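## Task

Bring the foam block to the coffee table in the adjoining room and leave it resting on the tabletop. The robot must not tip over or be left leaning, and the block must stay there on its own once the robot lets go.

## Robot and tools

ROBOT. A Hello Robot Stretch 3 with a single arm: a two-wheel base (0.33 m long, 0.34 m wide), a lift that rides up a mast, and a telescoping arm that reaches out to the robot's right side, ending in a wrist (yaw, pitch, roll) and a two-finger gripper. The base cannot slide sideways, so to move the gripper forward or back you drive the base. Turning in place pivots about the point midway between the wheels, 0.05 m behind the front edge. Stowed (arm in, wrist folded over the base with wrist_yaw_rad near 3.0), the robot sweeps a 0.28 m radius when turning; an unfolded wrist reaches past that.

FRAMES. Base frame: origin on the floor between the drive wheels, x ahead, y to the left, z up. hand_pose is reported in it, at the point where closed fingertips meet. Odometry frame is the base frame where the scene began; heading is positive to the left, within -3.142 to 3.142.

execute_actions takes one argument, actions: a list run in order (an empty list just returns the current state and images). Each action is an object with optional robot, steps and until.
- steps: integer 1 to 450 control steps at 30 per second; steps alone means wait.
- robot: either one command, a list of up to 8 commands run one after another (items may be {"pause_s": s}, s up to 15), or {"stop": true}, which brakes everything and clears the queue.
- A command may hold base, joints and contact_limits; its parts start together and keep running after the call returns.
- base holds exactly one key. translate_m is a relative straight drive in metres from where the base is when the command begins, positive forward, magnitude at most 1. rotate_rad is a relative turn in place in radians, positive counter-clockwise (left), magnitude at most 3.2.
- joints maps joint names to absolute targets; unnamed joints keep their current targets. Ranges: lift_m 0 to 1.1 (arm height, m); arm_m 0 to 0.52 (extension, m); wrist_yaw_rad -1.345 to 4.42 (0 along the arm, positive toward the front, 3.0 folded); wrist_pitch_rad -1.57 to 0.451 (0 level, negative tips fingers down); wrist_roll_rad -2.911 to 2.911; gripper_m -0.089 to 0.179 (bigger is wider; the actual fingertip gap is 0.007 to 0.025 m less, zero below 0.007); head_pan_rad -3.953 to 1.73 (0 forward, positive left, -1.57 faces along the arm); head_tilt_rad -1.53 to 0.419 (negative down).
- contact_limits: {"arm_m": n}, n a motor effort percentage 1 to 100, sets the push level at which the arm halts; lower is softer. It holds until arm_m's next command.
- until ends the action early when every listed condition is true. {"robot": {"status": "ended"}} waits for all motion and the queue to finish. Fields compare as [op, value] with =, !=, <, <=, >, >=, or a status word. {"any": {"status": "ended"}} fires when any single motion or the queue ends.
Any invalid action or out-of-range number rejects the whole call and nothing runs. A new command overrides at once; a base goal of the same kind replaces the old one.

zoom_image: camera (head_camera, nav_camera or wrist_camera) and region [x0, y0, x1, y1] in that camera's pixels from the top-left, at most 504 by 504. It returns an enlarged crop of the latest picture. head_camera and nav_camera turn with the head pan and tilt; wrist_camera rides on the gripper.

finished_scene: scene, the number of the current scene. Call only after every motion has ended; it is final, and its result reports success and gives the next task.

RESULTS. Each result is a snapshot with one image per camera. base_status shows progress as (moved of goal); joint_goals, joint_status, measured_speeds (units per second), motor_effort (percent, peak in brackets, noisy and biased), refusals, queue (idle, running, done, dropped, stopped) and queue_left. Status words: moving, done, off_target (rested short, may still push), contact_stop (arm or lift hit something and went slack), time_out, stopped, not_commanded, torque_fault (wrist servo off for 10 s, limp). robot.on_its_own appears when the robot changed a goal itself, a joint is slack or off, an effort at rest is abnormal, or base_tilt differs 3 degrees or more from the start. Lines starting refused:, dropped: or replaced: explain what happened to goals. lidar_m lists 12 distances in 30-degree sectors counter-clockwise from straight ahead (4th left, 7th behind, 10th right), in a plane 0.17 m high, so it sees table legs, not tops. wrist_depth_mm and head_depth_mm are 7x7 grids of median depth. base_tilt is in degrees, forward and right positive.

SPEED. Full base speed (0.30 m/s, 1.9 rad/s) only with lift_m under 0.30, arm_m under 0.03 and wrist_yaw_rad over 2.54; otherwise 0.10 m/s and 0.63 rad/s. Fewer, faster motions are better.

GRIPPING. Close by sending gripper_m smaller than the object's width (smaller squeezes harder; overdoing it trips a guard and loosens the grip). Open at least 0.02 past the touching value. Readings do not prove an object is held; check the cameras.

CAUTIONS. Fold or unfold the wrist only with lift_m 0.32 to 0.95, pitch -0.4 and roll near 0; once folded the lift may go down to 0.25. With yaw below -0.4 keep pitch at -0.5 or lower. Pushing against something rigid with the gripper above about 0.45 m can tip the robot; never push again after a contact_stop. Do not drive while holding or pressing on something fixed. If the base snags, reverse the last move in small steps; if tilted, free the gripper and lower the lift to about 0.2. Lower objects gently onto the table, release, and leave the mug upright; avoid drops, knocks and hard pushes. Loose objects may be nudged by outside forces.

Each tool is called after "Request:" as name([rows], argument=value, ...), one row to a line, values as JSON.

## Session

Request:
execute_actions(actions=[])

Scene clock: 0.00 s.
robot.base_odometry: x=+0.000 y=+0.000 heading=+0.000 (m, m, rad; robot's odometry frame)
robot.turned_by_wheels: +0.000 (rad since the last result)
robot.turned_by_imu: +0.000 (rad since the last result)
robot.base_tilt: forward=-0.2 right=+1.2 (deg)
robot.lidar_m: 1.42 1.55 1.11 0.95 0.79 0.79 0.89 0.98 0.97 1.09 1.95 2.96
robot.head_depth_mm: 1956 2857 2985 2975 3038 3011 2232 / 1952 2963 3113 3110 3109 3092 2224 / 1927 2693 2780 2724 2729 2770 2244 / 1940 2411 2417 2414 2347 2307 1981 / 1935 2111 2082 2089 2090 1957 1084 / 1842 1898 1880 1873 1876 1548 1035 / 1726 1711 1705 1698 1690 1569 1039
robot.base_status: not_commanded
robot.joint_positions: lift_m=+0.591 arm_m=+0.000 wrist_yaw_rad=+3.057 wrist_pitch_rad=-0.621 wrist_roll_rad=-0.019 gripper_m=+0.037 head_pan_rad=+0.000 head_tilt_rad=-0.008
robot.joint_goals: lift_m=+0.591 arm_m=+0.000 wrist_yaw_rad=+3.057 wrist_pitch_rad=-0.621 wrist_roll_rad=-0.019 gripper_m=+0.037 head_pan_rad=+0.000 head_tilt_rad=-0.008
robot.joint_status: lift_m=not_commanded arm_m=not_commanded wrist_yaw_rad=not_commanded wrist_pitch_rad=not_commanded wrist_roll_rad=not_commanded gripper_m=not_commanded head_pan_rad=not_commanded head_tilt_rad=not_commanded
robot.measured_speeds: translate_m=+0.000 rotate_rad=+0.000 lift_m=+0.000 arm_m=+0.000 wrist_yaw_rad=+0.000 wrist_pitch_rad=+0.000 wrist_roll_rad=+0.000 head_pan_rad=+0.000 head_tilt_rad=+0.000
robot: refusals=0 queue=idle queue_left=0
robot.motor_effort: left_wheel=+0 right_wheel=+0 lift_m=+26 arm_m=+1 wrist_yaw_rad=+0 wrist_pitch_rad=+5 wrist_roll_rad=+0 gripper_m=+0 head_pan_rad=+1 head_tilt_rad=+2 (%)
robot.hand_pose: x=-0.0047 y=+0.0485 z=+0.5607 quat_wxyz=(+0.243, +0.675, +0.190, +0.670) (m; robot's base frame)
robot.wrist_depth_mm: 610 676 956 - - - - / 632 759 - - - - - / 684 836 - - - - - / 736 888 - - - - - / 776 873 859 898 871 846 852 / 770 766 756 742 789 748 745 / 661 682 - 689 654 663 658
pictures: head_camera (sideways: a quarter turn clockwise sets it upright), nav_camera (sideways: a quarter turn counterclockwise sets it upright), wrist_camera
Images, in order (width x height): head_camera 896x504, nav_camera 672x504, wrist_camera 644x364.

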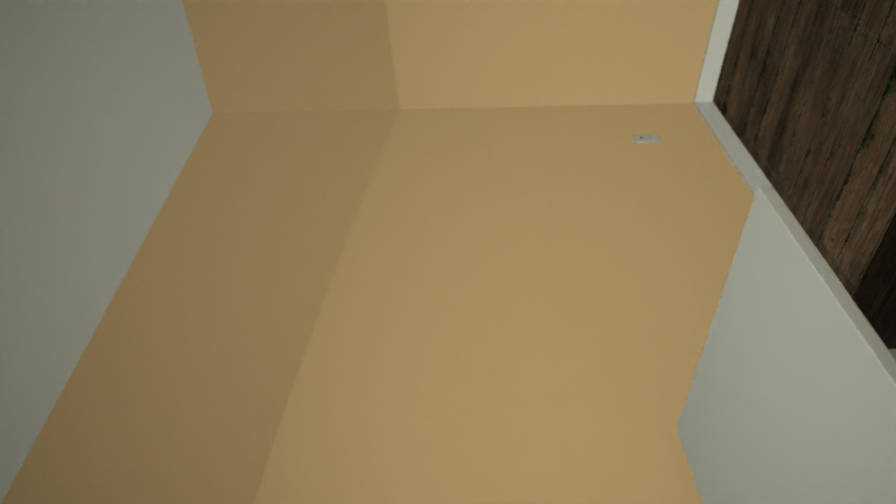

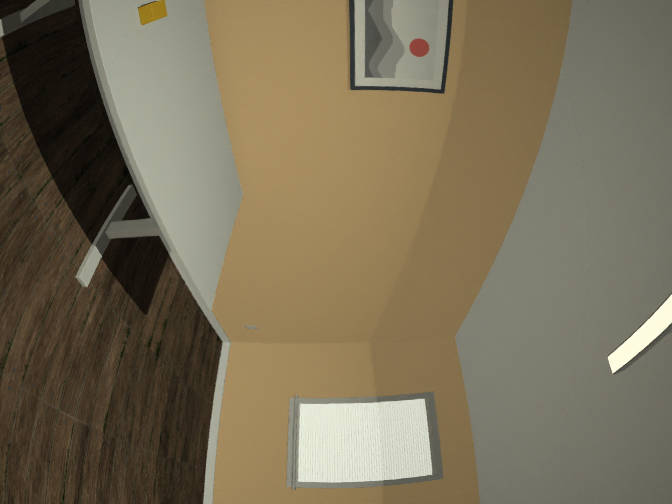

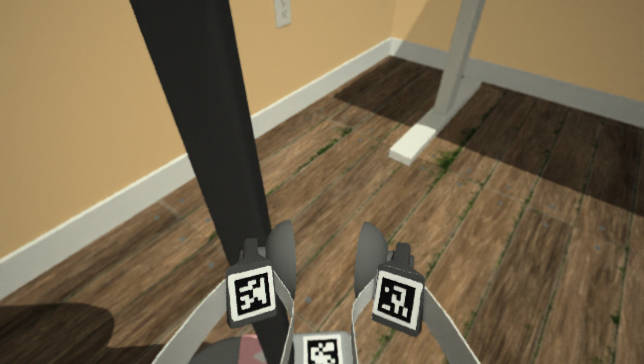

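Request:
execute_actions([
  {"robot":{"joints":{"head_pan_rad":0.9,"head_tilt_rad":-0.6}},"steps":100,"until":{"robot":{"status":"ended"}}},
])

Scene clock: 2.97 s.
robot.base_odometry: x=+0.000 y=+0.000 heading=+0.000 (m, m, rad; robot's odometry frame)
robot.turned_by_wheels: +0.000 (rad since the last result)
robot.turned_by_imu: +0.001 (rad since the last result)
robot.base_tilt: forward=-0.1 right=+1.3 (deg)
robot.lidar_m: 1.42 1.55 1.11 0.94 0.79 0.79 0.89 0.98 0.97 1.09 1.94 2.97
robot.head_depth_mm: 1288 1426 1452 1031 1746 1466 1252 / 1294 1429 1465 1030 1747 1474 1247 / 1295 1428 1445 1026 1745 1476 1242 / 1306 1434 1449 1030 1749 1470 1249 / 1297 1443 1452 1031 1739 1462 1231 / 1302 1432 1444 1029 1597 1447 1245 / 1304 1436 1547 1030 1727 1472 1240
robot.base_status: not_commanded
robot.joint_positions: lift_m=+0.591 arm_m=+0.000 wrist_yaw_rad=+3.057 wrist_pitch_rad=-0.621 wrist_roll_rad=-0.019 gripper_m=+0.037 head_pan_rad=+0.893 head_tilt_rad=-0.592
robot.joint_goals: lift_m=+0.591 arm_m=+0.000 wrist_yaw_rad=+3.057 wrist_pitch_rad=-0.621 wrist_roll_rad=-0.019 gripper_m=+0.037 head_pan_rad=+0.900 head_tilt_rad=-0.600
robot.joint_status: lift_m=not_commanded arm_m=not_commanded wrist_yaw_rad=not_commanded wrist_pitch_rad=not_commanded wrist_roll_rad=not_commanded gripper_m=not_commanded head_pan_rad=done head_tilt_rad=done
robot.measured_speeds: translate_m=+0.000 rotate_rad=+0.000 lift_m=+0.000 arm_m=+0.000 wrist_yaw_rad=+0.000 wrist_pitch_rad=+0.000 wrist_roll_rad=+0.000 head_pan_rad=+0.000 head_tilt_rad=+0.000
robot: refusals=0 queue=done queue_left=0
robot.motor_effort: left_wheel=-1(1) right_wheel=+1(1) lift_m=+25(25) arm_m=+1(0) wrist_yaw_rad=-1(0) wrist_pitch_rad=+5(5) wrist_roll_rad=+0(0) gripper_m=-1(1) head_pan_rad=+5(52) head_tilt_rad=-4(37) (%)
robot.hand_pose: x=-0.0047 y=+0.0485 z=+0.5607 quat_wxyz=(+0.243, +0.675, +0.190, +0.670) (m; robot's base frame)
robot.wrist_depth_mm: 612 679 995 - - - - / 641 756 - - - - - / 670 830 - - - - - / 728 902 - - - - - / 765 857 865 856 846 827 867 / 758 759 769 733 752 759 747 / 664 670 - 666 653 676 660
pictures: head_camera (sideways: a quarter turn clockwise sets it upright), nav_camera (sideways: a quarter turn counterclockwise sets it upright), wrist_camera
camera_calibration (this result's frames):
head_camera: T_world_to_cam=[[-0.379309, -0.417312, -0.825818, 1.09602], [-0.748425, 0.663163, 0.00864476, -0.00664545], [0.544044, 0.621342, -0.563871, 0.688903], [0, 0, 0, 1]] pos_world=[0.0359625, 0.0337438, 1.29362]
nav_camera: T_world_to_cam=[[0.355522, 0.425573, 0.832161, -1.03379], [0.786726, -0.616958, -0.0205943, 0.0737052], [0.504644, 0.662005, -0.554151, 0.678662], [0, 0, 0, 1]] pos_world=[-0.0329333, 0.036149, 1.23788]
wrist_camera: T_world_to_cam=[[0.999706, -0.021926, 0.0103915, 0.00536927], [-0.00727832, -0.679534, -0.733608, 0.485897], [0.0231465, 0.733317, -0.679493, 0.506724], [0, 0, 0, 1]] pos_world=[-0.0135601, -0.0412875, 0.700718]
Images, in order (width x height): head_camera 896x504, nav_camera 672x504, wrist_camera 644x364.

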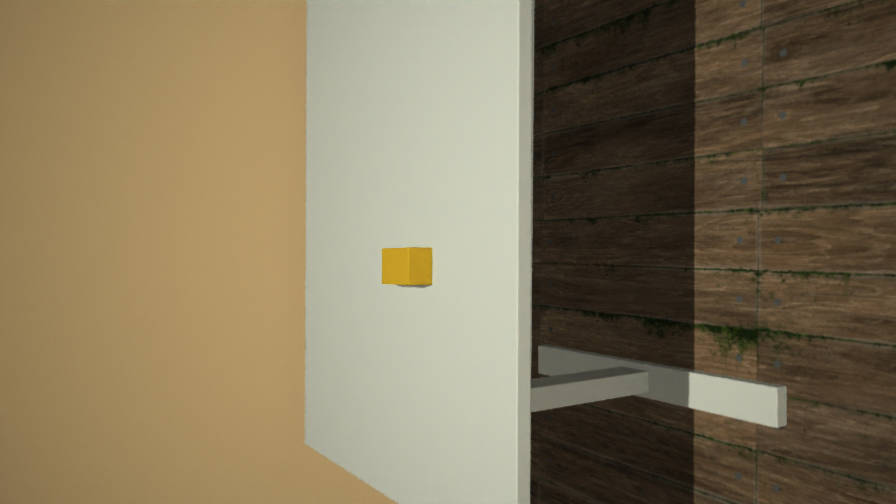

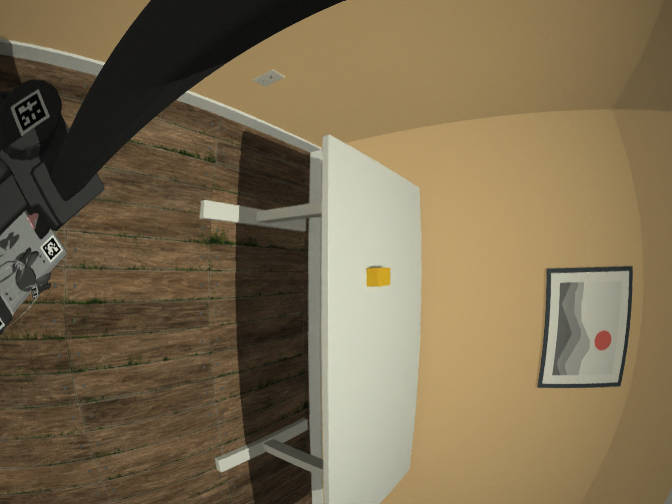

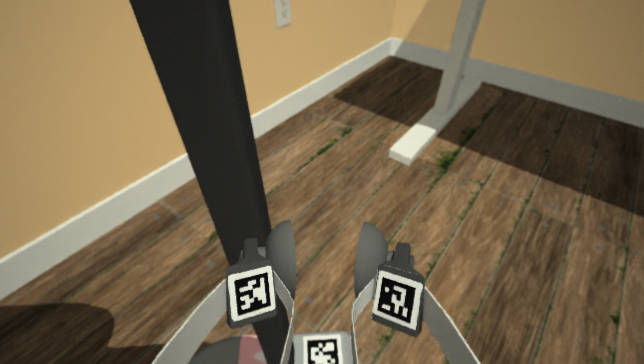

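Request:
execute_actions([
  {"robot":[{"base":{"rotate_rad":0.87},"joints":{"head_pan_rad":-2.7,"head_tilt_rad":-0.3,"lift_m":0.88,"wrist_pitch_rad":-0.4,"wrist_roll_rad":0.0}}],"steps":200,"until":{"robot":{"base_status":["!=","moving"]}}},
  {"robot":{"base":{"translate_m":0.24}},"steps":200,"until":{"robot":{"status":"ended"}}},
])

Scene clock: 17.33 s.
robot.base_odometry: x=+0.155 y=+0.183 heading=+0.870 (m, m, rad; robot's odometry frame)
robot.turned_by_wheels: +0.870 (rad since the last result)
robot.turned_by_imu: +0.877 (rad since the last result)
robot.base_tilt: forward=-0.2 right=+1.3 (deg)
robot.lidar_m: 0.94 0.88 0.81 0.78 0.82 1.15 1.21 1.27 1.89 2.97 1.25 1.35
robot.head_depth_mm: 1010 1062 1115 1171 1234 1316 1399 / 1059 1106 1166 1231 1313 1383 1433 / 1101 1159 1221 1298 1373 1463 1495 / 1146 1206 1277 1363 1446 1554 1523 / 1200 1273 1354 1432 1545 1662 1531 / 1267 1346 1434 1531 1622 1744 1523 / 1309 1407 1502 1614 1807 1882 1536
robot.base_status: done (translate_m +0.2400 of +0.2400)
robot.joint_positions: lift_m=+0.880 arm_m=+0.000 wrist_yaw_rad=+3.057 wrist_pitch_rad=-0.419 wrist_roll_rad=-0.005 gripper_m=+0.037 head_pan_rad=-2.693 head_tilt_rad=-0.310
robot.joint_goals: lift_m=+0.880 arm_m=+0.000 wrist_yaw_rad=+3.057 wrist_pitch_rad=-0.400 wrist_roll_rad=+0.000 gripper_m=+0.037 head_pan_rad=-2.700 head_tilt_rad=-0.300
robot.joint_status: lift_m=done arm_m=not_commanded wrist_yaw_rad=not_commanded wrist_pitch_rad=done wrist_roll_rad=done gripper_m=not_commanded head_pan_rad=done head_tilt_rad=done
robot.measured_speeds: translate_m=+0.000 rotate_rad=+0.000 lift_m=+0.000 arm_m=+0.000 wrist_yaw_rad=+0.000 wrist_pitch_rad=+0.000 wrist_roll_rad=+0.000 head_pan_rad=+0.000 head_tilt_rad=+0.000
robot: refusals=0 queue=done queue_left=0
robot.motor_effort: left_wheel=-4(8) right_wheel=+4(10) lift_m=+31(32) arm_m=+0(0) wrist_yaw_rad=+0(1) wrist_pitch_rad=+7(9) wrist_roll_rad=+3(3) gripper_m=+0(0) head_pan_rad=-4(48) head_tilt_rad=+4(28) (%)
robot.hand_pose: x=-0.0023 y=+0.0782 z=+0.8922 quat_wxyz=(+0.176, +0.695, +0.118, +0.687) (m; robot's base frame)
robot.wrist_depth_mm: 723 742 718 724 745 745 752 / 764 797 794 813 799 817 810 / 851 844 871 868 896 878 914 / 936 977 976 988 984 982 964 / - - - - - - - / - - - - - - - / - - - - - - -
pictures: head_camera (sideways: a quarter turn clockwise sets it upright), nav_camera (sideways: a quarter turn counterclockwise sets it upright), wrist_camera
camera_calibration (this result's frames):
head_camera: T_world_to_cam=[[0.294341, 0.104366, -0.949985, 1.25389], [0.394775, -0.918528, 0.0214057, -0.0302378], [-0.870354, -0.381331, -0.311562, 0.369215], [0, 0, 0, 1]] pos_world=[-0.0357861, -0.0178451, 1.30686]
nav_camera: T_world_to_cam=[[-0.27512, -0.121425, 0.953711, -1.18852], [-0.45007, 0.892847, -0.0161576, 0.0754804], [-0.849556, -0.433682, -0.30029, 0.356581], [0, 0, 0, 1]] pos_world=[0.00992158, -0.0570652, 1.2418]
wrist_camera: T_world_to_cam=[[0.999474, -0.0308965, 0.00984841, 0.00127075], [-0.00760929, -0.518671, -0.85494, 0.844909], [0.0315227, 0.854416, -0.518633, 0.557125], [0, 0, 0, 1]] pos_world=[-0.012403, -0.0377475, 1.01128]
Images, in order (width x height): head_camera 896x504, nav_camera 672x504, wrist_camera 644x364.

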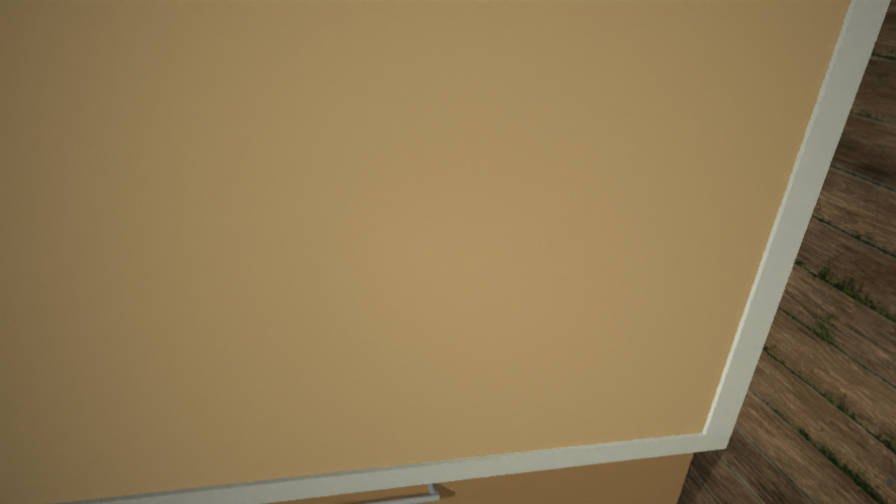

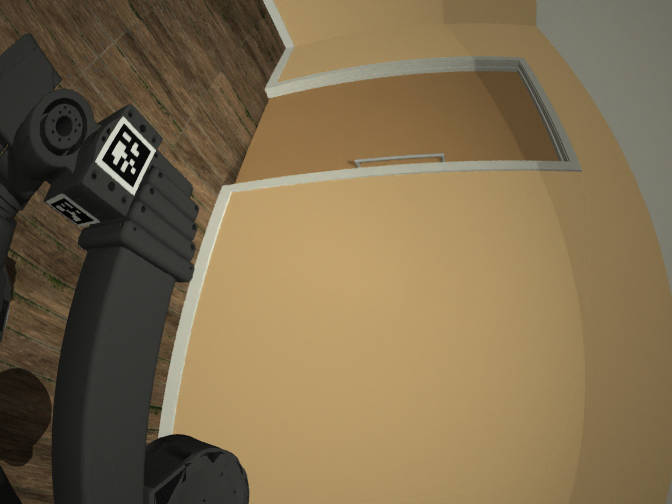

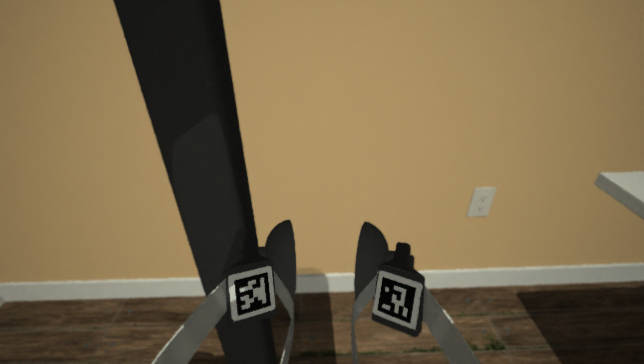

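Request:
zoom_image(camera="nav_camera", region=[200, 20, 620, 220])

Request:
execute_actions([
  {"robot":{"joints":{"head_pan_rad":-2.2,"head_tilt_rad":-0.2}},"steps":100,"until":{"robot":{"status":"ended"}}},
])

Region (200, 20, 620, 220) of nav_camera's 672x504 image, scaled by 1.200, with more detail than that image has; it fills the top 240 rows of this view, and the rest is white.

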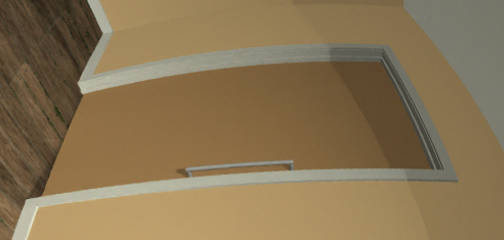

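Scene clock: 20.47 s.
robot.base_odometry: x=+0.155 y=+0.183 heading=+0.870 (m, m, rad; robot's odometry frame)
robot.turned_by_wheels: +0.000 (rad since the last result)
robot.turned_by_imu: +0.001 (rad since the last result)
robot.base_tilt: forward=-0.1 right=+1.4 (deg)
robot.lidar_m: 0.94 0.88 0.80 0.78 0.82 1.15 1.21 1.27 1.89 2.97 1.26 1.35
robot.head_depth_mm: 1277 1322 1369 1399 1457 1487 1515 / 1417 1470 1511 1567 1610 1669 1634 / 1651 1726 1814 1864 1958 1991 1682 / 1838 2002 2055 2158 2239 2215 1684 / 2081 2254 2404 2493 2600 2259 1699 / 2390 2516 2680 2812 2898 2229 1694 / 2697 2810 2961 2966 3040 2260 1714
robot.base_status: done (translate_m +0.2400 of +0.2400)
robot.joint_positions: lift_m=+0.880 arm_m=+0.000 wrist_yaw_rad=+3.057 wrist_pitch_rad=-0.419 wrist_roll_rad=-0.005 gripper_m=+0.037 head_pan_rad=-2.207 head_tilt_rad=-0.211
robot.joint_goals: lift_m=+0.880 arm_m=+0.000 wrist_yaw_rad=+3.057 wrist_pitch_rad=-0.400 wrist_roll_rad=+0.000 gripper_m=+0.037 head_pan_rad=-2.200 head_tilt_rad=-0.200
robot.joint_status: lift_m=done arm_m=not_commanded wrist_yaw_rad=not_commanded wrist_pitch_rad=done wrist_roll_rad=done gripper_m=not_commanded head_pan_rad=done head_tilt_rad=done
robot.measured_speeds: translate_m=+0.000 rotate_rad=+0.000 lift_m=+0.000 arm_m=+0.000 wrist_yaw_rad=+0.000 wrist_pitch_rad=+0.000 wrist_roll_rad=+0.000 head_pan_rad=+0.000 head_tilt_rad=+0.000
robot: refusals=0 queue=done queue_left=0
robot.motor_effort: left_wheel=-4(4) right_wheel=+4(3) lift_m=+30(30) arm_m=+0(1) wrist_yaw_rad=+1(0) wrist_pitch_rad=+7(7) wrist_roll_rad=+3(3) gripper_m=+0(0) head_pan_rad=+5(46) head_tilt_rad=+6(17) (%)
robot.hand_pose: x=-0.0023 y=+0.0782 z=+0.8922 quat_wxyz=(+0.176, +0.695, +0.118, +0.687) (m; robot's base frame)
robot.wrist_depth_mm: 732 734 735 739 743 753 759 / 803 775 800 791 809 836 819 / 860 865 870 887 868 898 911 / 934 920 967 977 957 981 988 / - - - - - - - / - - - - - - - / - - - - - - -
pictures: head_camera (sideways: a quarter turn clockwise sets it upright), nav_camera (sideways: a quarter turn counterclockwise sets it upright), wrist_camera
camera_calibration (this result's frames):
head_camera: T_world_to_cam=[[0.155307, 0.153542, -0.975861, 1.28855], [0.779264, -0.626177, 0.0254958, -0.0379111], [-0.607147, -0.764413, -0.216899, 0.244403], [0, 0, 0, 1]] pos_world=[-0.0221888, -0.0347607, 1.31142]
nav_camera: T_world_to_cam=[[-0.130157, -0.1594, 0.978596, -1.22193], [-0.815696, 0.578304, -0.0142926, 0.0752846], [-0.563648, -0.800098, -0.205292, 0.231193], [0, 0, 0, 1]] pos_world=[0.0326791, -0.0533353, 1.24431]
wrist_camera: T_world_to_cam=[[0.999474, -0.0308964, 0.00984854, 0.00127062], [-0.00760915, -0.518671, -0.85494, 0.844909], [0.0315227, 0.854416, -0.518633, 0.557125], [0, 0, 0, 1]] pos_world=[-0.012403, -0.0377475, 1.01128]
Images, in order (width x height): head_camera 896x504, nav_camera 672x504, wrist_camera 644x364.

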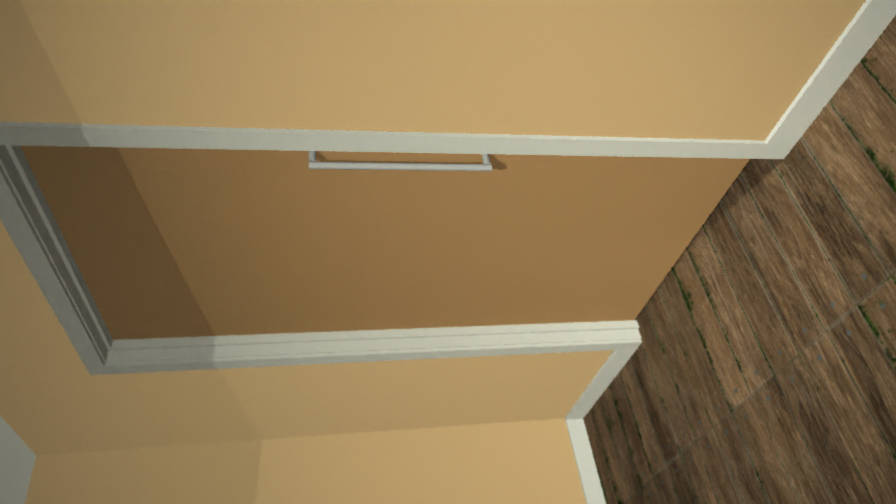

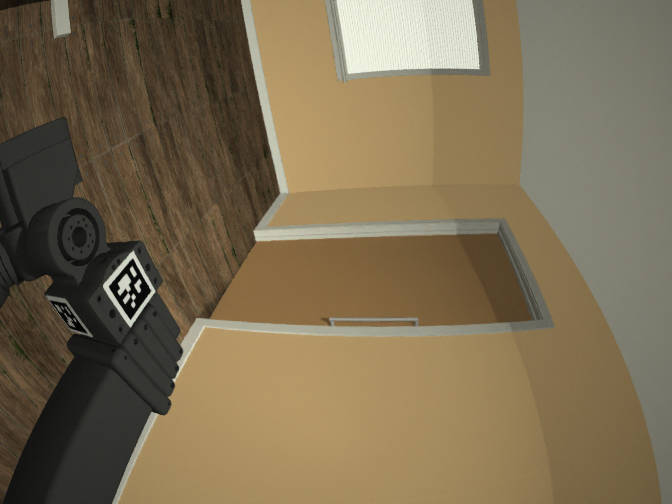

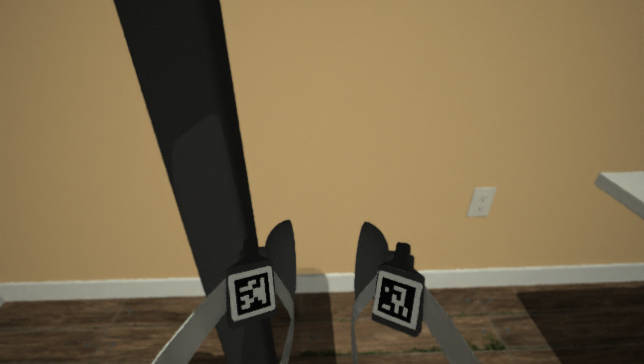

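Request:
execute_actions([
  {"robot":{"base":{"rotate_rad":1.585},"joints":{"head_pan_rad":-1.57,"head_tilt_rad":-0.75,"wrist_yaw_rad":0.0,"gripper_m":0.15}},"steps":300,"until":{"robot":{"status":"ended"}}},
])

Scene clock: 32.07 s.
robot.base_odometry: x=+0.155 y=+0.183 heading=+2.455 (m, m, rad; robot's odometry frame)
robot.turned_by_wheels: +1.585 (rad since the last result)
robot.turned_by_imu: +1.592 (rad since the last result)
robot.base_tilt: forward=-0.2 right=+1.3 (deg)
robot.lidar_m: 0.78 0.82 1.16 1.21 1.27 1.91 2.97 1.26 1.35 0.90 0.88 0.81
robot.head_depth_mm: 1121 1269 1077 847 754 - - / 1120 1261 1076 845 751 - - / 1112 1271 1076 839 755 - - / 1122 1271 1071 838 - - - / 1123 1259 1067 841 1456 1337 1164 / 1118 1264 1067 840 1351 1309 1163 / 1115 1256 1063 839 1454 1341 1162
robot.base_status: done (rotate_rad +1.5849 of +1.5850)
robot.joint_positions: lift_m=+0.880 arm_m=+0.000 wrist_yaw_rad=+0.002 wrist_pitch_rad=-0.419 wrist_roll_rad=-0.004 gripper_m=+0.150 head_pan_rad=-1.577 head_tilt_rad=-0.741
robot.joint_goals: lift_m=+0.880 arm_m=+0.000 wrist_yaw_rad=+0.000 wrist_pitch_rad=-0.400 wrist_roll_rad=+0.000 gripper_m=+0.150 head_pan_rad=-1.570 head_tilt_rad=-0.750
robot.joint_status: lift_m=done arm_m=not_commanded wrist_yaw_rad=done wrist_pitch_rad=done wrist_roll_rad=done gripper_m=done head_pan_rad=done head_tilt_rad=done
robot.measured_speeds: translate_m=+0.000 rotate_rad=+0.000 lift_m=+0.000 arm_m=+0.000 wrist_yaw_rad=+0.000 wrist_pitch_rad=+0.000 wrist_roll_rad=+0.000 head_pan_rad=+0.000 head_tilt_rad=+0.000
robot: refusals=0 queue=done queue_left=0
robot.motor_effort: left_wheel=-3(9) right_wheel=+3(9) lift_m=+30(30) arm_m=+1(0) wrist_yaw_rad=-1(2) wrist_pitch_rad=+7(7) wrist_roll_rad=+2(3) gripper_m=+0(82) head_pan_rad=+5(45) head_tilt_rad=-5(36) (%)
robot.hand_pose: x=-0.0210 y=-0.3695 z=+0.8922 quat_wxyz=(+0.693, +0.148, -0.690, -0.146) (m; robot's base frame)
robot.wrist_depth_mm: 864 969 963 975 917 916 870 / 872 - - - - 945 963 / 867 - 742 741 732 716 733 / 862 542 555 539 541 534 530 / 438 465 433 436 439 429 434 / 786 - 388 388 366 - 368 / 822 - - - - - -
pictures: head_camera (sideways: a quarter turn clockwise sets it upright), nav_camera (sideways: a quarter turn counterclockwise sets it upright), wrist_camera
camera_calibration (this result's frames):
head_camera: T_world_to_cam=[[0.0377955, 0.67873, -0.733414, 0.973023], [0.998546, -0.0538851, 0.00159135, -0.00811825], [-0.03844, -0.732408, -0.67978, 0.843237], [0, 0, 0, 1]] pos_world=[0.00374456, -0.0432643, 1.28686]
nav_camera: T_world_to_cam=[[-0.0140429, -0.67142, 0.740944, -0.912631], [-0.999745, -0.00368845, -0.0222902, 0.0868064], [0.017699, -0.741068, -0.671197, 0.833895], [0, 0, 0, 1]] pos_world=[0.0592092, 0.00553387, 1.23785]
wrist_camera: T_world_to_cam=[[-0.998402, -0.0557973, 0.00894612, -0.0441752], [-0.0365756, 0.517382, -0.854973, 0.994787], [0.0430766, -0.853934, -0.518596, 0.309235], [0, 0, 0, 1]] pos_world=[-0.0210405, -0.253083, 1.01128]
Images, in order (width x height): head_camera 896x504, nav_camera 672x504, wrist_camera 644x364.

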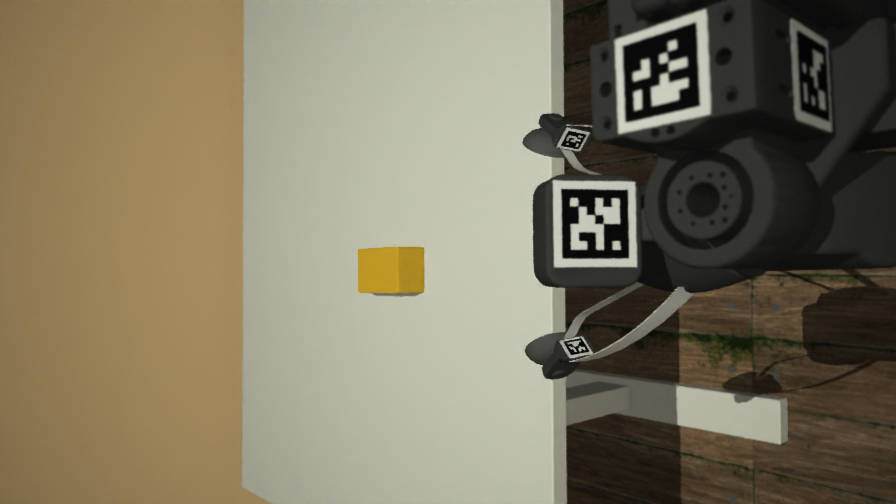

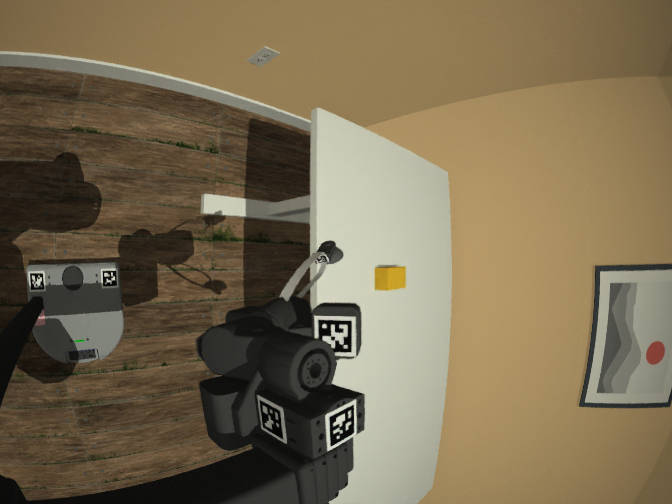

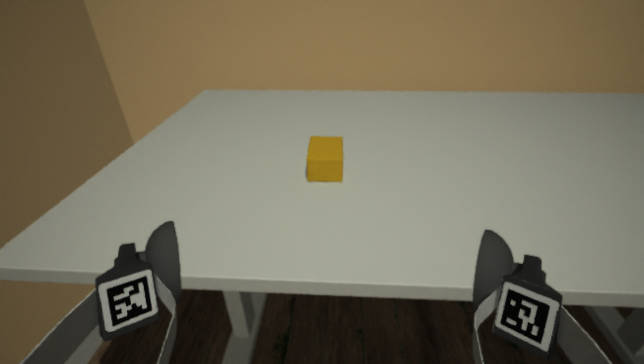

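Request:
execute_actions([
  {"robot":{"base":{"translate_m":0.012},"joints":{"lift_m":0.76,"arm_m":0.29}},"steps":300,"until":{"robot":{"status":"ended"}}},
])

Scene clock: 39.00 s.
robot.base_odometry: x=+0.145 y=+0.191 heading=+2.455 (m, m, rad; robot's odometry frame)
robot.turned_by_wheels: +0.000 (rad since the last result)
robot.turned_by_imu: +0.002 (rad since the last result)
robot.base_tilt: forward=-0.2 right=+1.3 (deg)
robot.lidar_m: 0.77 0.81 1.14 1.21 1.27 1.91 2.98 1.26 1.34 0.88 0.88 0.79
robot.head_depth_mm: 1129 1274 1077 851 1115 - - / 1118 1268 1070 871 - 1341 1159 / 1124 1261 1074 - 1462 1339 1165 / 1127 1271 1071 - 1503 1347 1166 / 1120 1269 1067 839 1464 1338 1169 / 1126 1258 1063 842 1336 1326 1162 / 1118 1254 1056 834 1456 1333 1159
robot.base_status: done (translate_m +0.0120 of +0.0120)
robot.joint_positions: lift_m=+0.760 arm_m=+0.290 wrist_yaw_rad=+0.002 wrist_pitch_rad=-0.419 wrist_roll_rad=-0.004 gripper_m=+0.150 head_pan_rad=-1.577 head_tilt_rad=-0.741
robot.joint_goals: lift_m=+0.760 arm_m=+0.290 wrist_yaw_rad=+0.000 wrist_pitch_rad=-0.400 wrist_roll_rad=+0.000 gripper_m=+0.150 head_pan_rad=-1.570 head_tilt_rad=-0.750
robot.joint_status: lift_m=done arm_m=done wrist_yaw_rad=done wrist_pitch_rad=done wrist_roll_rad=done gripper_m=done head_pan_rad=done head_tilt_rad=done
robot.measured_speeds: translate_m=+0.000 rotate_rad=+0.000 lift_m=+0.000 arm_m=+0.000 wrist_yaw_rad=+0.000 wrist_pitch_rad=+0.000 wrist_roll_rad=+0.000 head_pan_rad=+0.000 head_tilt_rad=+0.000
robot: refusals=0 queue=done queue_left=0
robot.motor_effort: left_wheel=-3(6) right_wheel=+4(10) lift_m=+20(30) arm_m=+3(4) wrist_yaw_rad=-1(1) wrist_pitch_rad=+7(7) wrist_roll_rad=+2(2) gripper_m=+1(0) head_pan_rad=+3(4) head_tilt_rad=-5(5) (%)
robot.hand_pose: x=-0.0212 y=-0.6589 z=+0.7727 quat_wxyz=(+0.693, +0.148, -0.690, -0.147) (m; robot's base frame)
robot.wrist_depth_mm: 732 735 713 696 672 677 663 / 795 742 693 662 664 648 621 / 443 443 437 433 427 426 422 / 325 321 321 237 318 318 318 / 256 266 255 231 254 252 250 / 214 - 210 210 212 - 209 / - 179 181 180 180 176 178
pictures: head_camera (sideways: a quarter turn clockwise sets it upright), nav_camera (sideways: a quarter turn counterclockwise sets it upright), wrist_camera
camera_calibration (this result's frames):
head_camera: T_world_to_cam=[[0.0377959, 0.678771, -0.733377, 0.972975], [0.998546, -0.0538853, 0.00158873, -0.00811484], [-0.0384399, -0.732371, -0.67982, 0.843289], [0, 0, 0, 1]] pos_world=[0.00374456, -0.0432635, 1.28686]
nav_camera: T_world_to_cam=[[-0.0140432, -0.671461, 0.740907, -0.912583], [-0.999745, -0.00368711, -0.0222907, 0.0868071], [0.0176992, -0.741031, -0.671238, 0.833947], [0, 0, 0, 1]] pos_world=[0.0592092, 0.00553737, 1.23785]
wrist_camera: T_world_to_cam=[[-0.99846, -0.0548175, 0.00856812, -0.0584974], [-0.0357346, 0.517224, -0.855104, 1.04237], [0.042443, -0.854093, -0.518386, -0.000117387], [0, 0, 0, 1]] pos_world=[-0.0211536, -0.542447, 0.891776]
Images, in order (width x height): head_camera 896x504, nav_camera 672x504, wrist_camera 644x364.

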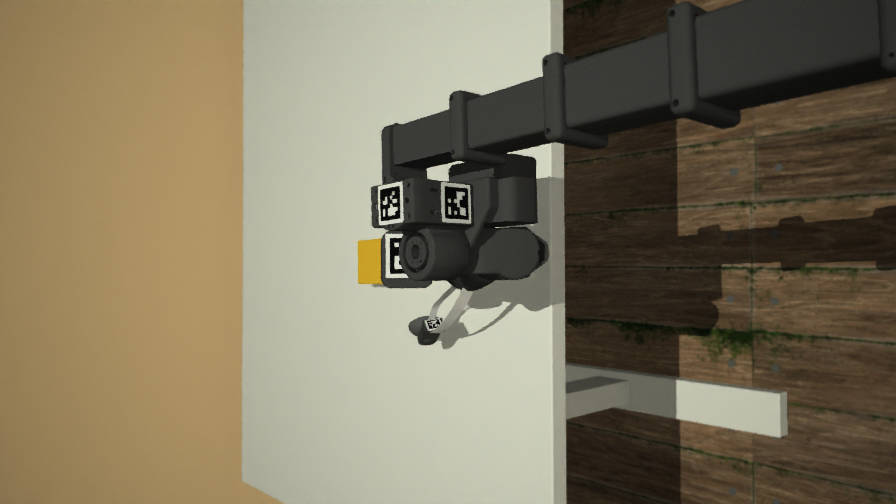

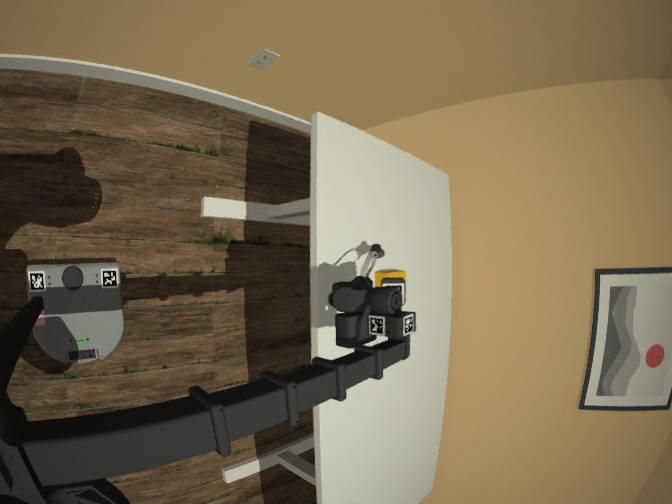

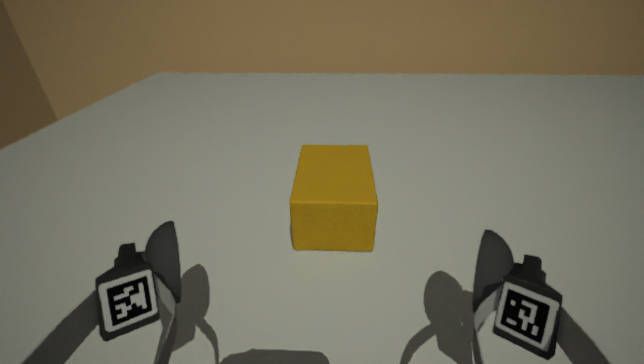

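Request:
execute_actions([
  {"robot":{"base":{"translate_m":-0.004},"joints":{"lift_m":0.738,"arm_m":0.385}},"steps":300,"until":{"robot":{"status":"ended"}}},
])

Scene clock: 43.40 s.
robot.base_odometry: x=+0.149 y=+0.188 heading=+2.455 (m, m, rad; robot's odometry frame)
robot.turned_by_wheels: +0.000 (rad since the last result)
robot.turned_by_imu: +0.001 (rad since the last result)
robot.base_tilt: forward=-0.1 right=+1.5 (deg)
robot.lidar_m: 0.77 0.81 1.15 1.21 1.27 1.91 2.98 1.26 1.34 0.89 0.88 0.79
robot.head_depth_mm: 1128 1277 1082 846 1472 1375 - / 1118 1269 1074 874 - - 1154 / 1121 1265 1125 796 1478 1343 1171 / 1115 1265 1108 781 1466 1351 1172 / 1122 1260 1073 841 1459 1333 1164 / 1118 1260 1067 837 1331 1304 1162 / 1119 1259 1065 839 1451 1334 1166
robot.base_status: done (translate_m -0.0040 of -0.0040)
robot.joint_positions: lift_m=+0.738 arm_m=+0.385 wrist_yaw_rad=+0.002 wrist_pitch_rad=-0.419 wrist_roll_rad=-0.004 gripper_m=+0.150 head_pan_rad=-1.577 head_tilt_rad=-0.741
robot.joint_goals: lift_m=+0.738 arm_m=+0.385 wrist_yaw_rad=+0.000 wrist_pitch_rad=-0.400 wrist_roll_rad=+0.000 gripper_m=+0.150 head_pan_rad=-1.570 head_tilt_rad=-0.750
robot.joint_status: lift_m=done arm_m=done wrist_yaw_rad=done wrist_pitch_rad=done wrist_roll_rad=done gripper_m=done head_pan_rad=done head_tilt_rad=done
robot.measured_speeds: translate_m=+0.000 rotate_rad=+0.000 lift_m=+0.000 arm_m=+0.000 wrist_yaw_rad=+0.000 wrist_pitch_rad=+0.000 wrist_roll_rad=+0.000 head_pan_rad=+0.000 head_tilt_rad=+0.000
robot: refusals=0 queue=done queue_left=0
robot.motor_effort: left_wheel=-3(9) right_wheel=+4(5) lift_m=+20(21) arm_m=+3(4) wrist_yaw_rad=-1(1) wrist_pitch_rad=+7(7) wrist_roll_rad=+2(2) gripper_m=+0(0) head_pan_rad=+4(5) head_tilt_rad=-5(5) (%)
robot.hand_pose: x=-0.0212 y=-0.7539 z=+0.7507 quat_wxyz=(+0.693, +0.148, -0.690, -0.147) (m; robot's base frame)
robot.wrist_depth_mm: 634 626 621 602 590 587 572 / 697 581 599 581 576 573 563 / 386 376 376 368 370 370 365 / 283 280 278 194 276 275 274 / 224 234 222 155 210 219 217 / 186 - 179 128 176 - 180 / - 155 152 135 152 152 154
pictures: head_camera (sideways: a quarter turn clockwise sets it upright), nav_camera (sideways: a quarter turn counterclockwise sets it upright), wrist_camera
camera_calibration (this result's frames):
head_camera: T_world_to_cam=[[0.0377958, 0.678772, -0.733376, 0.972973], [0.998546, -0.0538852, 0.00158863, -0.00811471], [-0.0384398, -0.732369, -0.679822, 0.843291], [0, 0, 0, 1]] pos_world=[0.00374456, -0.0432635, 1.28686]
nav_camera: T_world_to_cam=[[-0.0140431, -0.671462, 0.740906, -0.912581], [-0.999745, -0.00368718, -0.0222907, 0.0868072], [0.0176993, -0.741029, -0.671239, 0.83395], [0, 0, 0, 1]] pos_world=[0.0592092, 0.00553751, 1.23785]
wrist_camera: T_world_to_cam=[[-0.99846, -0.0548152, 0.00856887, -0.0635161], [-0.0357334, 0.517212, -0.855111, 1.07269], [0.0424412, -0.8541, -0.518374, -0.0926839], [0, 0, 0, 1]] pos_world=[-0.0211538, -0.637449, 0.869767]
Images, in order (width x height): head_camera 896x504, nav_camera 672x504, wrist_camera 644x364.

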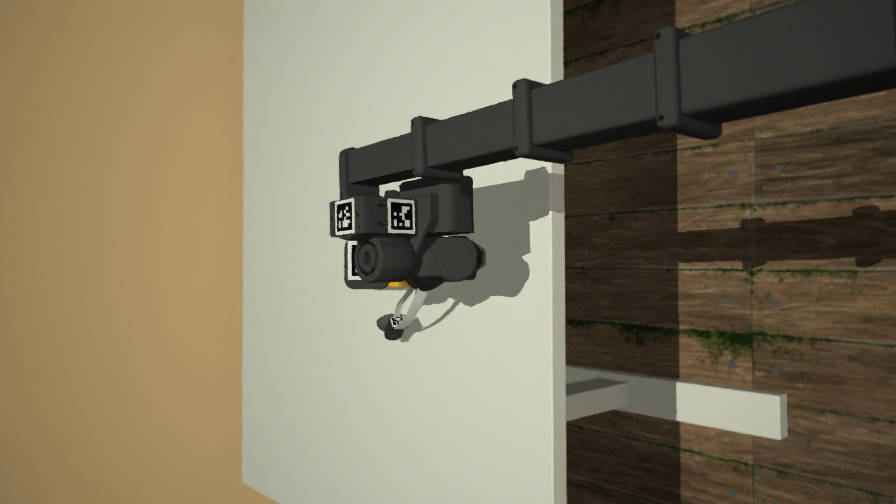

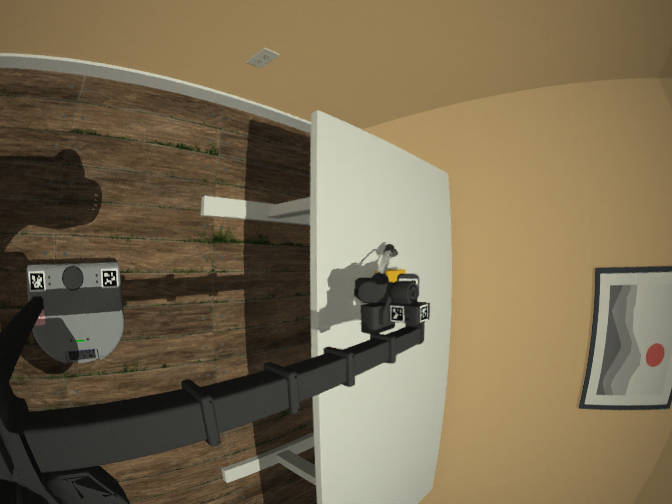

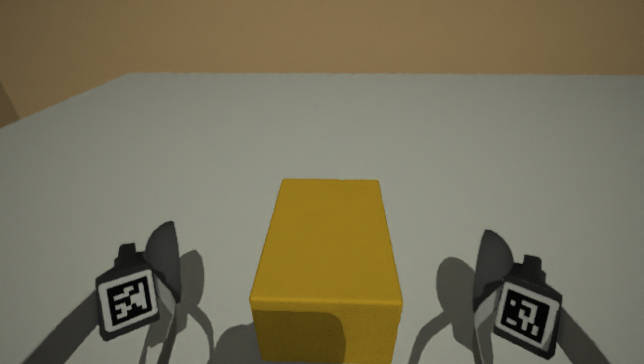

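Well centered. Grip and lift.

Request:
execute_actions([
  {"robot":[{"joints":{"gripper_m":0.02}},{"joints":{"lift_m":0.8}}],"steps":300,"until":{"robot":{"status":"ended"}}},
])

Scene clock: 47.03 s.
robot.base_odometry: x=+0.149 y=+0.188 heading=+2.455 (m, m, rad; robot's odometry frame)
robot.turned_by_wheels: +0.000 (rad since the last result)
robot.turned_by_imu: +0.001 (rad since the last result)
robot.base_tilt: forward=-0.1 right=+1.4 (deg)
robot.lidar_m: 0.77 0.81 1.15 1.21 1.27 1.92 2.98 1.26 1.34 0.89 0.88 0.79
robot.head_depth_mm: 1119 1269 1079 846 746 - - / 1122 1271 1120 - 1488 1318 1172 / 1121 1265 - 817 1475 1339 1163 / 1115 1263 1214 815 1463 1332 1168 / 1125 1258 1066 843 1459 1350 1163 / 1124 1265 1063 837 1337 1296 1167 / 1110 1255 1065 837 1451 1341 1160
robot.base_status: done (translate_m -0.0040 of -0.0040)
robot.joint_positions: lift_m=+0.800 arm_m=+0.385 wrist_yaw_rad=+0.002 wrist_pitch_rad=-0.419 wrist_roll_rad=-0.004 gripper_m=+0.021 head_pan_rad=-1.577 head_tilt_rad=-0.741
robot.joint_goals: lift_m=+0.800 arm_m=+0.385 wrist_yaw_rad=+0.000 wrist_pitch_rad=-0.400 wrist_roll_rad=+0.000 gripper_m=+0.020 head_pan_rad=-1.570 head_tilt_rad=-0.750
robot.joint_status: lift_m=done arm_m=done wrist_yaw_rad=done wrist_pitch_rad=done wrist_roll_rad=done gripper_m=done head_pan_rad=done head_tilt_rad=done
robot.measured_speeds: translate_m=+0.000 rotate_rad=+0.000 lift_m=+0.000 arm_m=+0.000 wrist_yaw_rad=+0.000 wrist_pitch_rad=+0.000 wrist_roll_rad=+0.000 head_pan_rad=+0.000 head_tilt_rad=+0.000
robot: refusals=0 queue=done queue_left=0
robot.motor_effort: left_wheel=-3(3) right_wheel=+3(4) lift_m=+30(31) arm_m=+3(3) wrist_yaw_rad=-1(1) wrist_pitch_rad=+7(7) wrist_roll_rad=+2(2) gripper_m=-17(92) head_pan_rad=+6(3) head_tilt_rad=-4(5) (%)
robot.hand_pose: x=-0.0212 y=-0.7539 z=+0.8122 quat_wxyz=(+0.693, +0.148, -0.690, -0.147) (m; robot's base frame)
robot.wrist_depth_mm: 649 626 625 604 591 588 575 / 686 689 667 657 663 636 624 / 739 541 533 525 526 514 505 / 399 394 397 196 393 390 384 / 314 315 314 155 308 310 304 / 259 262 133 129 130 260 255 / 223 223 216 135 215 220 219
pictures: head_camera (sideways: a quarter turn clockwise sets it upright), nav_camera (sideways: a quarter turn counterclockwise sets it upright), wrist_camera
camera_calibration (this result's frames):
head_camera: T_world_to_cam=[[0.0377959, 0.678772, -0.733376, 0.972973], [0.998546, -0.0538853, 0.00158863, -0.00811472], [-0.0384399, -0.732369, -0.679822, 0.843291], [0, 0, 0, 1]] pos_world=[0.00374456, -0.0432635, 1.28686]
nav_camera: T_world_to_cam=[[-0.0140432, -0.671462, 0.740906, -0.912581], [-0.999745, -0.00368707, -0.0222907, 0.0868072], [0.0176992, -0.74103, -0.671239, 0.833949], [0, 0, 0, 1]] pos_world=[0.0592092, 0.0055375, 1.23785]
wrist_camera: T_world_to_cam=[[-0.99846, -0.054818, 0.00856787, -0.064044], [-0.0357349, 0.517228, -0.855101, 1.1253], [0.0424434, -0.85409, -0.51839, -0.0607714], [0, 0, 0, 1]] pos_world=[-0.0211535, -0.637453, 0.931292]
Images, in order (width x height): head_camera 896x504, nav_camera 672x504, wrist_camera 644x364.

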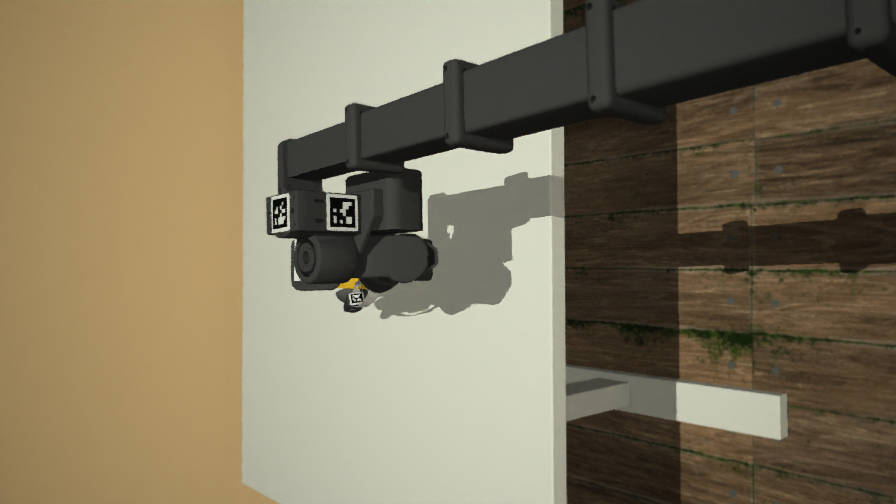

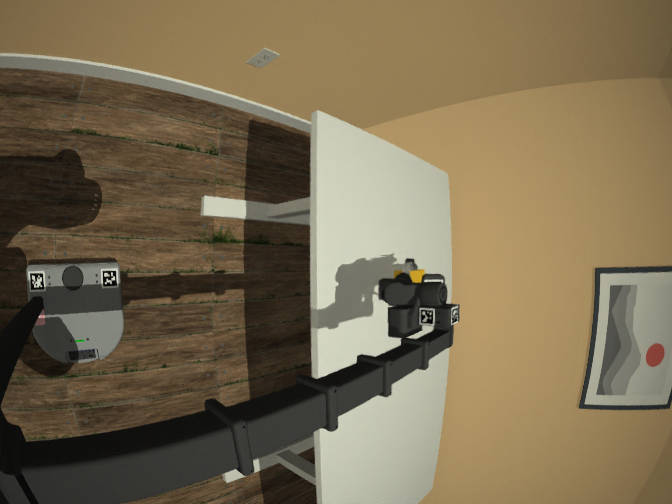

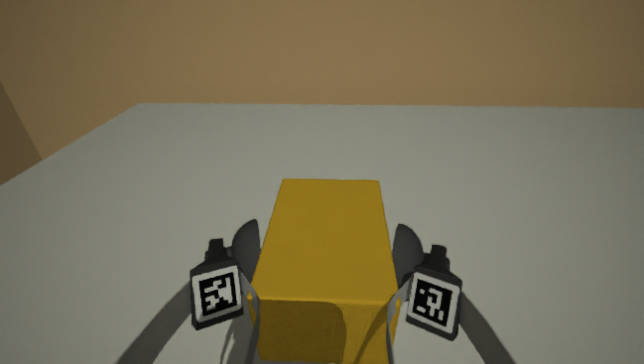

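Request:
execute_actions([
  {"robot":{"base":{"rotate_rad":-0.505},"joints":{"arm_m":0.0,"wrist_yaw_rad":3.03,"head_pan_rad":-3.14,"head_tilt_rad":-0.5}},"steps":300,"until":{"robot":{"base_status":["!=","moving"]}}},
  {"robot":{"base":{"translate_m":-1.0}},"steps":300,"until":{"robot":{"arm_m":["<",0.05]}}},
  {"robot":{"joints":{"lift_m":0.34}},"steps":300,"until":{"robot":{"wrist_yaw_rad":[">",2.95]}}},
  {"robot":{"joints":{"lift_m":0.28}},"steps":300,"until":{"robot":{"lift_m":["<",0.295]}}},
])

Scene clock: 65.00 s.
robot.base_odometry: x=+0.358 y=-0.338 heading=+1.950 (m, m, rad; robot's odometry frame)
robot.turned_by_wheels: -0.505 (rad since the last result)
robot.turned_by_imu: -0.507 (rad since the last result)
robot.base_tilt: forward=-0.5 right=+1.7 (deg)
robot.lidar_m: 1.31 1.28 1.29 0.98 0.97 1.01 1.57 2.48 2.09 1.18 1.56 1.33
robot.head_depth_mm: 1208 1276 1360 1441 1526 1501 1307 / 1376 1439 1565 1647 1798 1581 1304 / 1564 1692 1793 1966 1966 1576 1313 / 1700 1845 2016 2248 2005 1584 1307 / 2016 2250 2513 2561 1996 1567 1314 / 2197 2349 2593 2689 1978 1584 1311 / 2062 2244 2411 2559 1987 1584 1302
robot.base_status: moving (translate_m -0.5671 of -1.0000)
robot.joint_positions: lift_m=+0.292 arm_m=+0.001 wrist_yaw_rad=+3.028 wrist_pitch_rad=-0.419 wrist_roll_rad=-0.002 gripper_m=+0.021 head_pan_rad=-3.133 head_tilt_rad=-0.507
robot.joint_goals: lift_m=+0.280 arm_m=+0.000 wrist_yaw_rad=+3.030 wrist_pitch_rad=-0.400 wrist_roll_rad=+0.000 gripper_m=+0.020 head_pan_rad=-3.140 head_tilt_rad=-0.500
robot.joint_status: lift_m=moving arm_m=moving wrist_yaw_rad=moving wrist_pitch_rad=done wrist_roll_rad=done gripper_m=done head_pan_rad=done head_tilt_rad=done
robot.measured_speeds: translate_m=-0.114 rotate_rad=-0.001 lift_m=-0.072 arm_m=+0.000 wrist_yaw_rad=+0.000 wrist_pitch_rad=+0.000 wrist_roll_rad=+0.000 head_pan_rad=+0.000 head_tilt_rad=+0.000
robot: refusals=0 queue=running queue_left=0
robot.motor_effort: left_wheel=-6(7) right_wheel=-10(11) lift_m=+21(30) arm_m=-2(1) wrist_yaw_rad=+1(2) wrist_pitch_rad=+7(7) wrist_roll_rad=+1(2) gripper_m=-16(17) head_pan_rad=-4(52) head_tilt_rad=+4(23) (%)
robot.hand_pose: x=+0.0042 y=+0.0773 z=+0.3046 quat_wxyz=(+0.186, +0.698, +0.108, +0.683) (m; robot's base frame)
robot.wrist_depth_mm: 699 - 944 - - - 968 / 752 815 - - - - - / 777 863 - - - - - / 797 806 802 194 780 764 770 / 641 627 - 154 610 618 620 / 528 524 - 128 130 513 513 / 444 - - 135 430 442 439
pictures: head_camera (sideways: a quarter turn clockwise sets it upright), nav_camera (sideways: a quarter turn counterclockwise sets it upright), wrist_camera
camera_calibration (this result's frames):
head_camera: T_world_to_cam=[[0.491063, -0.0293931, -0.870628, 1.14914], [-0.037461, -0.999219, 0.0126052, -0.0161395], [-0.870318, 0.0264247, -0.491781, 0.603736], [0, 0, 0, 1]] pos_world=[-0.0394627, 0.00169635, 1.29758]
nav_camera: T_world_to_cam=[[-0.481863, 0.00576439, 0.876228, -1.08615], [-0.0233509, 0.999539, -0.019417, 0.0771161], [-0.875935, -0.029817, -0.481506, 0.592565], [0, 0, 0, 1]] pos_world=[-0.0025251, -0.0531511, 1.23853]
wrist_camera: T_world_to_cam=[[0.998105, -0.0610886, 0.00738415, 0.00362131], [-0.0253714, -0.517892, -0.85507, 0.342146], [0.0560592, 0.853262, -0.518461, 0.252923], [0, 0, 0, 1]] pos_world=[-0.00911239, -0.0383939, 0.423662]
Images, in order (width x height): head_camera 896x504, nav_camera 672x504, wrist_camera 644x364.

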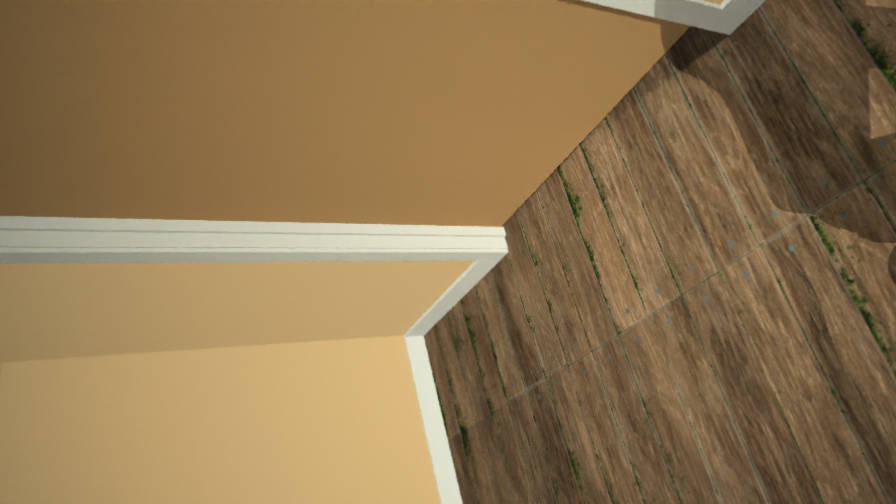

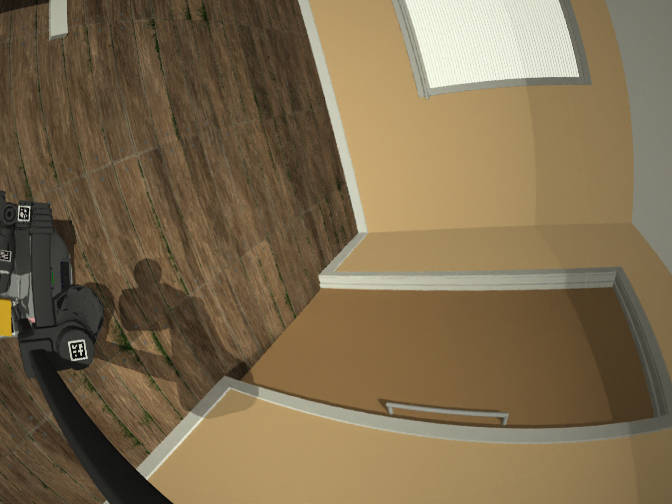

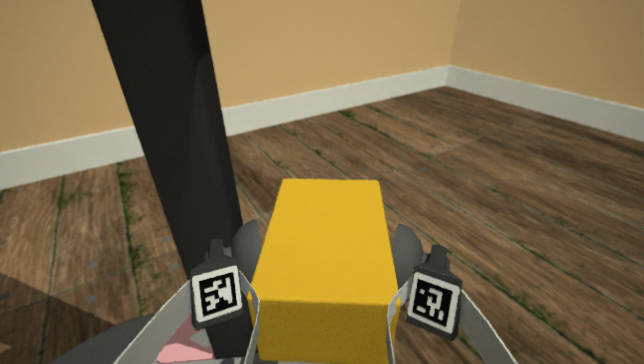

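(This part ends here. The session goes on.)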